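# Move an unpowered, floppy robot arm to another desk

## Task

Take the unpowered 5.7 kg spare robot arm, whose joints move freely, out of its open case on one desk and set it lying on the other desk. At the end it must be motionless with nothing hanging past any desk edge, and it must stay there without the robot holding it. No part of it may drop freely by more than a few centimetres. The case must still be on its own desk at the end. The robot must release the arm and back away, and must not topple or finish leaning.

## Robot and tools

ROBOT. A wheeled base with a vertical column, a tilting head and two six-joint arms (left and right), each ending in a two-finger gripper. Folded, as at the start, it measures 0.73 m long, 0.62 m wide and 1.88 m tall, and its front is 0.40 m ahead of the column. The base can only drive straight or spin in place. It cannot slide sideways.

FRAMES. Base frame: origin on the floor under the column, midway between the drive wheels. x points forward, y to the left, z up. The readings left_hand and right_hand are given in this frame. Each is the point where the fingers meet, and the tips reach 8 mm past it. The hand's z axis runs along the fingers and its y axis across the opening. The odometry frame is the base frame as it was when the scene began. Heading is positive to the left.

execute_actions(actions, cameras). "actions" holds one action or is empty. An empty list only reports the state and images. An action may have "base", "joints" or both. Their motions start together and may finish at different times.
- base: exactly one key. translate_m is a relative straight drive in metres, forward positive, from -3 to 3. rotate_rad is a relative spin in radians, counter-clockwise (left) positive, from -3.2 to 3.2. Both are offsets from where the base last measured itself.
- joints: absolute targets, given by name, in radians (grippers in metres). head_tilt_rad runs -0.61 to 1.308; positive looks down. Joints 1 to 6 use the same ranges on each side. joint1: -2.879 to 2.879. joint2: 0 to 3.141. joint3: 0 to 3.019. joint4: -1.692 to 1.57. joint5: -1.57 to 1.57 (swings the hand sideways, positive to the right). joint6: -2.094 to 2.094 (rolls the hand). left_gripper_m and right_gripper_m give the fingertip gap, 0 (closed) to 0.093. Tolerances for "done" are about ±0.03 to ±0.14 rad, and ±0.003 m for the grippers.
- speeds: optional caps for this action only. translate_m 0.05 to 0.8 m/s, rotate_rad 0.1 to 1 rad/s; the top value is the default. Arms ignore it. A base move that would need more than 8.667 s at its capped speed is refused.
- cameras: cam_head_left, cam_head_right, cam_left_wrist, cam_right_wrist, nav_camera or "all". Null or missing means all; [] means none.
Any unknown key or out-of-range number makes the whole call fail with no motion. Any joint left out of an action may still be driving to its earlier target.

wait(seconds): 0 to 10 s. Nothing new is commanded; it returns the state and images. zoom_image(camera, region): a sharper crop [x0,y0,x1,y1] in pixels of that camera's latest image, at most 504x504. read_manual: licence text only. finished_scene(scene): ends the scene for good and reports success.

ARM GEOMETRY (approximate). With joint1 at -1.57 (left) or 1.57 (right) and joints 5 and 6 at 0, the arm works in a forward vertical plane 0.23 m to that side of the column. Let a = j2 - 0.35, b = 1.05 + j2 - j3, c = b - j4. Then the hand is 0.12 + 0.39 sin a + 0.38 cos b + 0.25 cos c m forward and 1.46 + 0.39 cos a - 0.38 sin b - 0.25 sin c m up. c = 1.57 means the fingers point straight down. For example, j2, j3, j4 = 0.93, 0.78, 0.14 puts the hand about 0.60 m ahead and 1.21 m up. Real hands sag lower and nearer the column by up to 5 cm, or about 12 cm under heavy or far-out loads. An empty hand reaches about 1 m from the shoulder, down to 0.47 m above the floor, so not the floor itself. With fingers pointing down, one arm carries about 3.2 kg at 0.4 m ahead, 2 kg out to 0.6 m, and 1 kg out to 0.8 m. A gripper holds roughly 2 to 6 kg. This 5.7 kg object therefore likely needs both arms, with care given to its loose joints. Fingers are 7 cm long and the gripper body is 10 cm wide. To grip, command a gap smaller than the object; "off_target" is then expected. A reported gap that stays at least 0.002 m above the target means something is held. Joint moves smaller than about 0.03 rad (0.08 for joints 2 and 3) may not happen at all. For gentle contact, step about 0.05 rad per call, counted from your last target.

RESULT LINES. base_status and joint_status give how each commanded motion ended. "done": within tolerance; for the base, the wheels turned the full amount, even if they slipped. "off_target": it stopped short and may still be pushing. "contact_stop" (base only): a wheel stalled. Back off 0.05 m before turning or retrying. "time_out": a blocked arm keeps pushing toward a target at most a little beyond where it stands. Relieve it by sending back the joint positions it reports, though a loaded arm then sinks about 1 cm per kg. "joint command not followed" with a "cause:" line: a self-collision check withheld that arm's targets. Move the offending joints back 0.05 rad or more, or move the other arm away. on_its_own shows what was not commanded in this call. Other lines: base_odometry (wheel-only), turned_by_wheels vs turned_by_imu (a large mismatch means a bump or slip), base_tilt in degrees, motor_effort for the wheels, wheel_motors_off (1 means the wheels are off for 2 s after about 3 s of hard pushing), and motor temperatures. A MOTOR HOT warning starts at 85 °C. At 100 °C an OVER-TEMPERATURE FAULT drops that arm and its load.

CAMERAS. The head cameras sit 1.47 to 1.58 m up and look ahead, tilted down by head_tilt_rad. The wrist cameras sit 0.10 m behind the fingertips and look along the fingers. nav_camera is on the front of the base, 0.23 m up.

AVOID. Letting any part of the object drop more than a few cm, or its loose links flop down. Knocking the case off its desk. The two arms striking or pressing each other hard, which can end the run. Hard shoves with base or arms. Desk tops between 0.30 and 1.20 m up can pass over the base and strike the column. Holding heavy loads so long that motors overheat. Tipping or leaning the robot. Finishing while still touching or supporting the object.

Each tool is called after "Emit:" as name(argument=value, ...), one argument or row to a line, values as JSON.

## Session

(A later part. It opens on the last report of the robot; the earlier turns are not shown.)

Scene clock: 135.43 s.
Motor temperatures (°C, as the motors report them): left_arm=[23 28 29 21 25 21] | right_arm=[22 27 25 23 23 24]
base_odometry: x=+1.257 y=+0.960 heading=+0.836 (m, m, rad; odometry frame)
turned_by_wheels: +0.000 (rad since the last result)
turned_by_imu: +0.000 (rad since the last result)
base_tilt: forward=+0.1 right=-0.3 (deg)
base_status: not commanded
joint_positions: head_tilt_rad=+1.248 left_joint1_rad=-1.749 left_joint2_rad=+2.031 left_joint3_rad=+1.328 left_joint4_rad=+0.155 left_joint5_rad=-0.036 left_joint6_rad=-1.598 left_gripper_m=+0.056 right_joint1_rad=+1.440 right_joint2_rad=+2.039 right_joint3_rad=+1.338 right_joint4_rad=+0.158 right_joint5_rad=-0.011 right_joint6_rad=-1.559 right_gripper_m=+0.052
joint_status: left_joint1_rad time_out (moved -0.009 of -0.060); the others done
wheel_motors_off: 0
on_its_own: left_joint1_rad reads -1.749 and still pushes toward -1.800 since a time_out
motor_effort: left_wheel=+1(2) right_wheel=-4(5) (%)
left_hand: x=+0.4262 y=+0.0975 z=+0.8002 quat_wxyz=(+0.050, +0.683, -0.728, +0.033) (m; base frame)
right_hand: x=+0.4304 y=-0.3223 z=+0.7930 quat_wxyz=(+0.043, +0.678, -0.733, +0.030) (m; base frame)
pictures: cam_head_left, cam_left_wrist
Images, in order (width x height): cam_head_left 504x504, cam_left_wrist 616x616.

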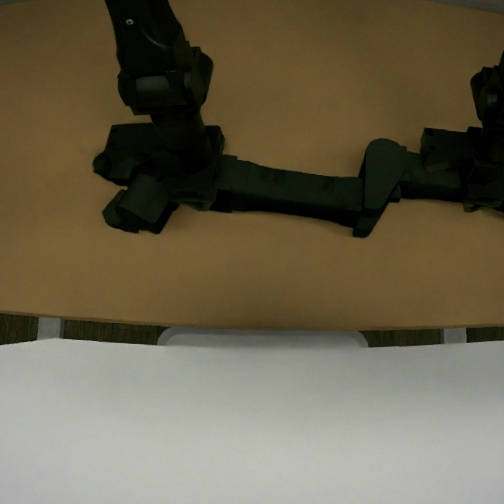

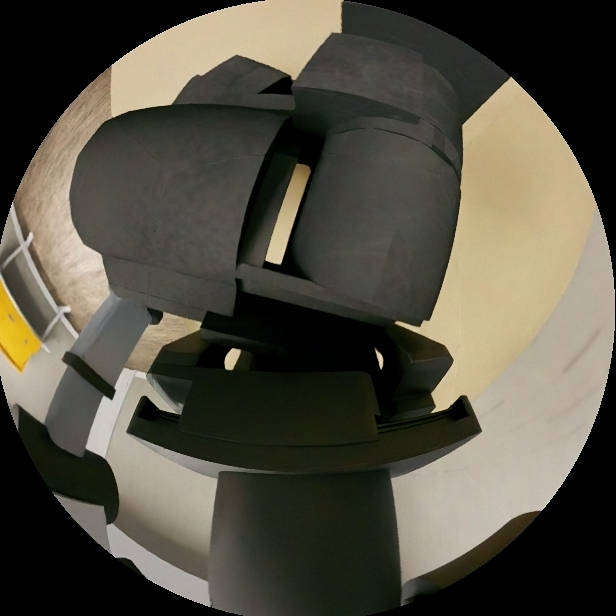

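Emit:
execute_actions(
  actions=[
    {"joints":{"left_joint1_rad":-1.78,"left_joint2_rad":2.08,"left_joint3_rad":1.38,"right_joint2_rad":2.02,"right_joint3_rad":1.33}},
  ],
  cameras=["cam_left_wrist"],
)

Emit:
execute_actions(
  actions=[
    {"joints":{"left_joint1_rad":-1.62,"right_joint1_rad":1.55,"head_tilt_rad":1.0}},
  ],
  cameras=["cam_head_left","cam_head_right","cam_left_wrist"],
)

Scene clock: 138.40 s.
Motor temperatures (°C, as the motors report them): left_arm=[23 28 29 21 25 21] | right_arm=[22 27 25 23 22 24]
base_odometry: x=+1.257 y=+0.960 heading=+0.836 (m, m, rad; odometry frame)
turned_by_wheels: +0.000 (rad since the last result)
turned_by_imu: +0.001 (rad since the last result)
base_tilt: forward=+0.1 right=-0.3 (deg)
base_status: not commanded
joint_positions: head_tilt_rad=+1.248 left_joint1_rad=-1.750 left_joint2_rad=+2.114 left_joint3_rad=+1.410 left_joint4_rad=+0.149 left_joint5_rad=-0.002 left_joint6_rad=-1.599 left_gripper_m=+0.056 right_joint1_rad=+1.430 right_joint2_rad=+2.071 right_joint3_rad=+1.362 right_joint4_rad=+0.161 right_joint5_rad=+0.003 right_joint6_rad=-1.566 right_gripper_m=+0.052
joint_status: all done
wheel_motors_off: 0
motor_effort: left_wheel=+2(3) right_wheel=-3(4) (%)
left_hand: x=+0.4184 y=+0.0865 z=+0.7702 quat_wxyz=(+0.065, +0.682, -0.727, +0.041) (m; base frame)
right_hand: x=+0.4237 y=-0.3332 z=+0.7826 quat_wxyz=(+0.053, +0.678, -0.732, +0.035) (m; base frame)
pictures: cam_left_wrist
Images, in order (width x height): cam_left_wrist 616x616.

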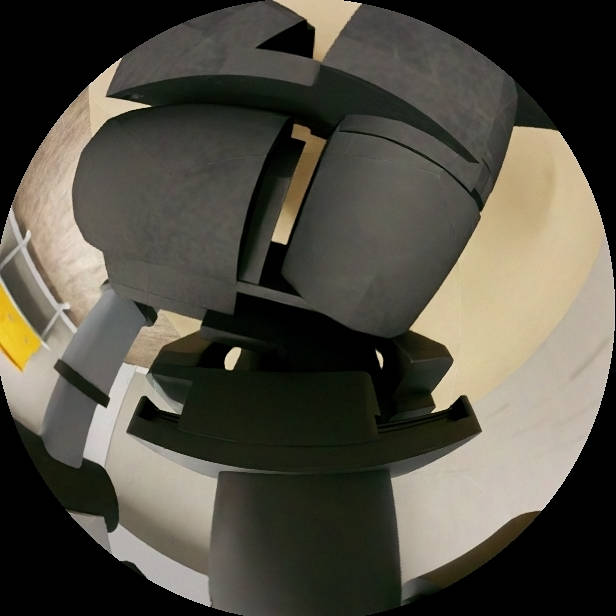

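Scene clock: 139.50 s.
Motor temperatures (°C, as the motors report them): left_arm=[23 28 29 21 25 21] | right_arm=[22 27 25 23 23 24]
base_odometry: x=+1.257 y=+0.960 heading=+0.836 (m, m, rad; odometry frame)
turned_by_wheels: +0.000 (rad since the last result)
turned_by_imu: +0.000 (rad since the last result)
base_tilt: forward=+0.1 right=-0.3 (deg)
base_status: not commanded
joint_positions: head_tilt_rad=+1.014 left_joint1_rad=-1.622 left_joint2_rad=+2.128 left_joint3_rad=+1.404 left_joint4_rad=+0.149 left_joint5_rad=+0.009 left_joint6_rad=-1.556 left_gripper_m=+0.056 right_joint1_rad=+1.562 right_joint2_rad=+2.069 right_joint3_rad=+1.359 right_joint4_rad=+0.157 right_joint5_rad=+0.017 right_joint6_rad=-1.523 right_gripper_m=+0.052
joint_status: all done
wheel_motors_off: 0
motor_effort: left_wheel=+1(1) right_wheel=-2(4) (%)
left_hand: x=+0.4111 y=+0.1834 z=+0.7568 quat_wxyz=(+0.037, +0.692, -0.721, +0.001) (m; base frame)
right_hand: x=+0.4265 y=-0.2352 z=+0.7769 quat_wxyz=(+0.019, +0.688, -0.725, -0.001) (m; base frame)
pictures: cam_head_left, cam_head_right, cam_left_wrist
Images, in order (width x height): cam_head_left 504x504, cam_head_right 504x504, cam_left_wrist 616x616.

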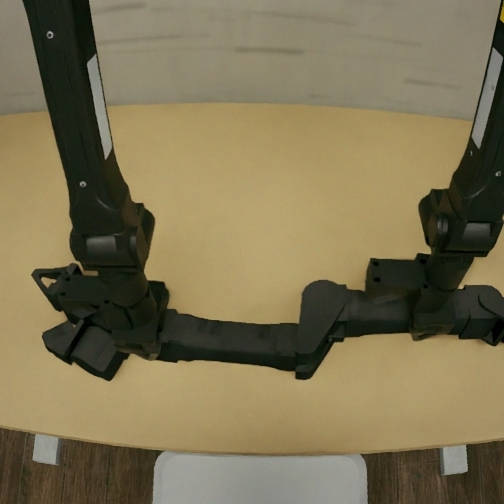

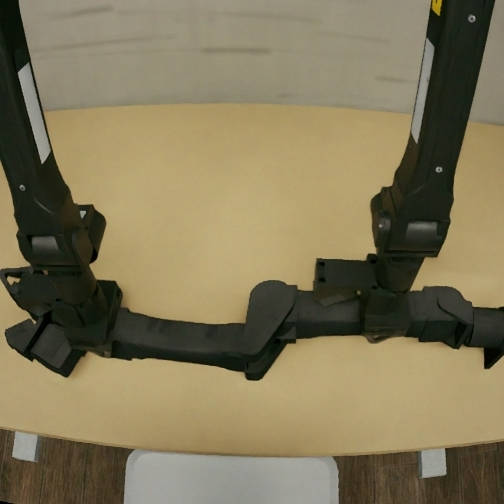

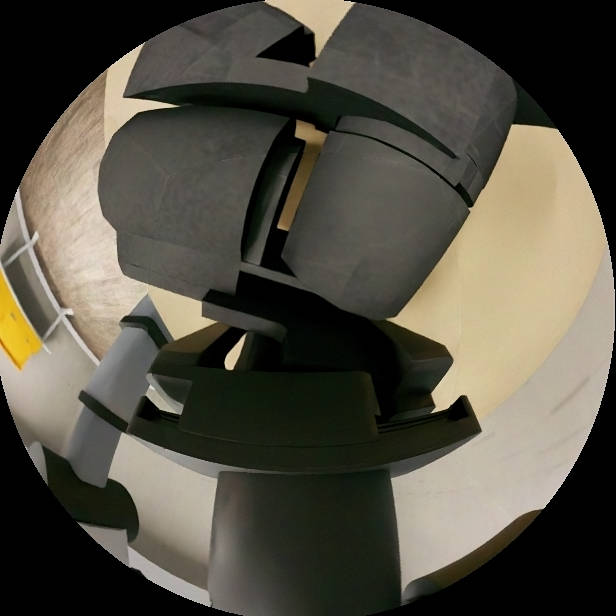

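Flat, inside edges. Release and retreat.

Emit:
execute_actions(
  actions=[
    {"joints":{"left_gripper_m":0.093,"right_gripper_m":0.093,"left_joint2_rad":2.09}},
  ],
  cameras=["cam_head_left"],
)

Emit:
execute_actions(
  actions=[
    {"joints":{"left_joint2_rad":1.65,"left_joint3_rad":1.02,"left_joint4_rad":0.1,"right_joint2_rad":1.62,"right_joint3_rad":1.0,"right_joint4_rad":0.1}},
  ],
  cameras=["cam_head_left"],
)

Emit:
execute_actions(
  actions=[
    {"base":{"translate_m":-0.7},"joints":{"head_tilt_rad":0.7,"left_joint2_rad":0.9,"left_joint3_rad":0.5,"left_joint4_rad":-0.5,"right_joint2_rad":0.9,"right_joint3_rad":0.5,"right_joint4_rad":-0.5}},
  ],
  cameras=["cam_head_left","cam_head_right"],
)

Scene clock: 143.83 s.
Motor temperatures (°C, as the motors report them): left_arm=[23 28 28 21 25 21] | right_arm=[22 27 24 23 23 24]
base_odometry: x=+1.257 y=+0.960 heading=+0.836 (m, m, rad; odometry frame)
turned_by_wheels: +0.000 (rad since the last result)
turned_by_imu: +0.001 (rad since the last result)
base_tilt: forward=+0.1 right=-0.3 (deg)
base_status: not commanded
joint_positions: head_tilt_rad=+1.014 left_joint1_rad=-1.622 left_joint2_rad=+2.112 left_joint3_rad=+1.391 left_joint4_rad=+0.149 left_joint5_rad=+0.002 left_joint6_rad=-1.588 left_gripper_m=+0.093 right_joint1_rad=+1.557 right_joint2_rad=+2.024 right_joint3_rad=+1.334 right_joint4_rad=+0.157 right_joint5_rad=-0.006 right_joint6_rad=-1.542 right_gripper_m=+0.093
joint_status: all done
wheel_motors_off: 0
motor_effort: left_wheel=+1(3) right_wheel=-2(3) (%)
left_hand: x=+0.4138 y=+0.1848 z=+0.7622 quat_wxyz=(+0.033, +0.703, -0.710, -0.001) (m; base frame)
right_hand: x=+0.4406 y=-0.2347 z=+0.7926 quat_wxyz=(+0.005, +0.694, -0.720, -0.001) (m; base frame)
pictures: cam_head_left
Images, in order (width x height): cam_head_left 504x504.

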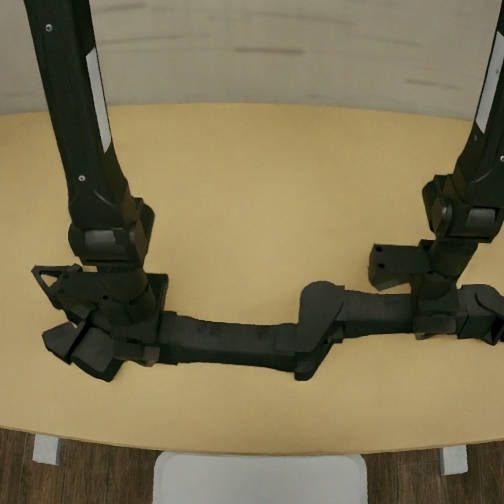

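Scene clock: 145.20 s.
Motor temperatures (°C, as the motors report them): left_arm=[23 28 28 21 24 21] | right_arm=[22 27 24 23 23 24]
base_odometry: x=+1.257 y=+0.960 heading=+0.836 (m, m, rad; odometry frame)
turned_by_wheels: +0.000 (rad since the last result)
turned_by_imu: +0.000 (rad since the last result)
base_tilt: forward=+0.0 right=-0.3 (deg)
base_status: not commanded
joint_positions: head_tilt_rad=+1.014 left_joint1_rad=-1.622 left_joint2_rad=+1.635 left_joint3_rad=+1.025 left_joint4_rad=+0.111 left_joint5_rad=+0.002 left_joint6_rad=-1.589 left_gripper_m=+0.093 right_joint1_rad=+1.557 right_joint2_rad=+1.611 right_joint3_rad=+1.003 right_joint4_rad=+0.106 right_joint5_rad=-0.006 right_joint6_rad=-1.543 right_gripper_m=+0.093
joint_status: all done
wheel_motors_off: 0
motor_effort: left_wheel=+2(2) right_wheel=-3(2) (%)
left_hand: x=+0.4658 y=+0.1913 z=+0.9376 quat_wxyz=(+0.008, +0.704, -0.709, +0.025) (m; base frame)
right_hand: x=+0.4638 y=-0.2329 z=+0.9456 quat_wxyz=(-0.006, +0.695, -0.719, +0.010) (m; base frame)
pictures: cam_head_left
Images, in order (width x height): cam_head_left 504x504.

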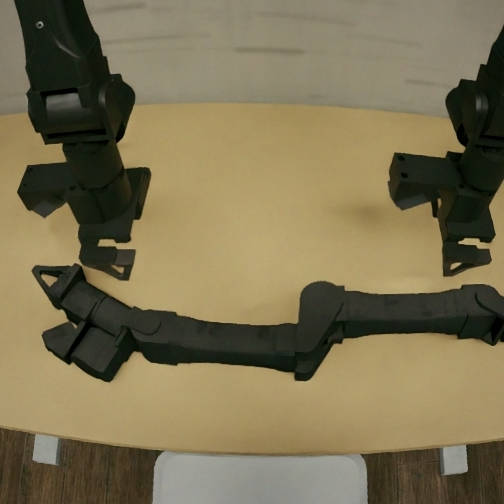

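Scene clock: 147.87 s.
Motor temperatures (°C, as the motors report them): left_arm=[23 27 28 21 24 21] | right_arm=[22 27 24 23 23 24]
base_odometry: x=+0.787 y=+0.441 heading=+0.837 (m, m, rad; odometry frame)
turned_by_wheels: +0.001 (rad since the last result)
turned_by_imu: +0.001 (rad since the last result)
base_tilt: forward=+0.1 right=-0.3 (deg)
base_status: done
joint_positions: head_tilt_rad=+0.716 left_joint1_rad=-1.622 left_joint2_rad=+0.908 left_joint3_rad=+0.497 left_joint4_rad=-0.487 left_joint5_rad=+0.001 left_joint6_rad=-1.589 left_gripper_m=+0.093 right_joint1_rad=+1.557 right_joint2_rad=+0.898 right_joint3_rad=+0.497 right_joint4_rad=-0.490 right_joint5_rad=-0.006 right_joint6_rad=-1.543 right_gripper_m=+0.093
joint_status: all done
wheel_motors_off: 0
motor_effort: left_wheel=+1(50) right_wheel=-1(43) (%)
left_hand: x=+0.2815 y=+0.2066 z=+1.1740 quat_wxyz=(+0.145, +0.689, -0.700, -0.119) (m; base frame)
right_hand: x=+0.2840 y=-0.2290 z=+1.1755 quat_wxyz=(+0.132, +0.682, -0.708, -0.126) (m; base frame)
pictures: cam_head_left, cam_head_right
Images, in order (width x height): cam_head_left 504x504, cam_head_right 504x504.

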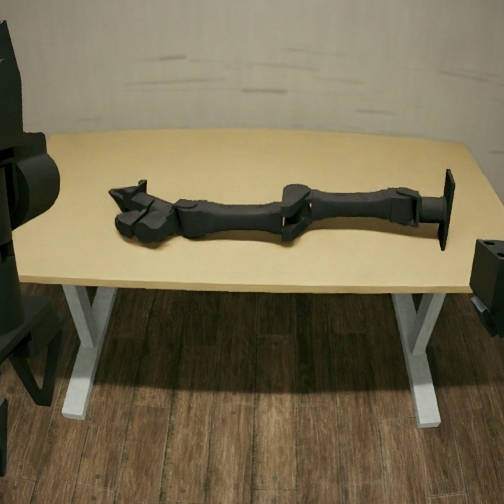

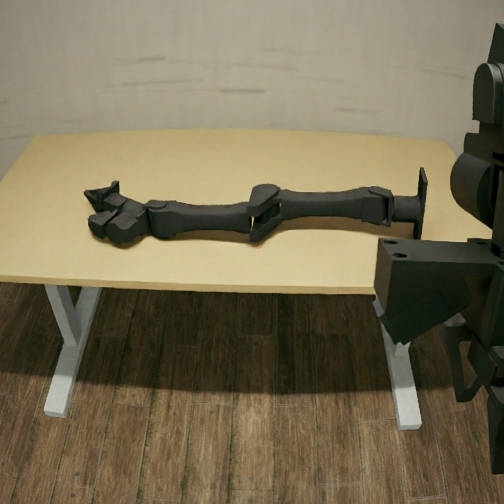

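Emit:
finished_scene(
  scene=2,
)

The scene is finished: the task was done.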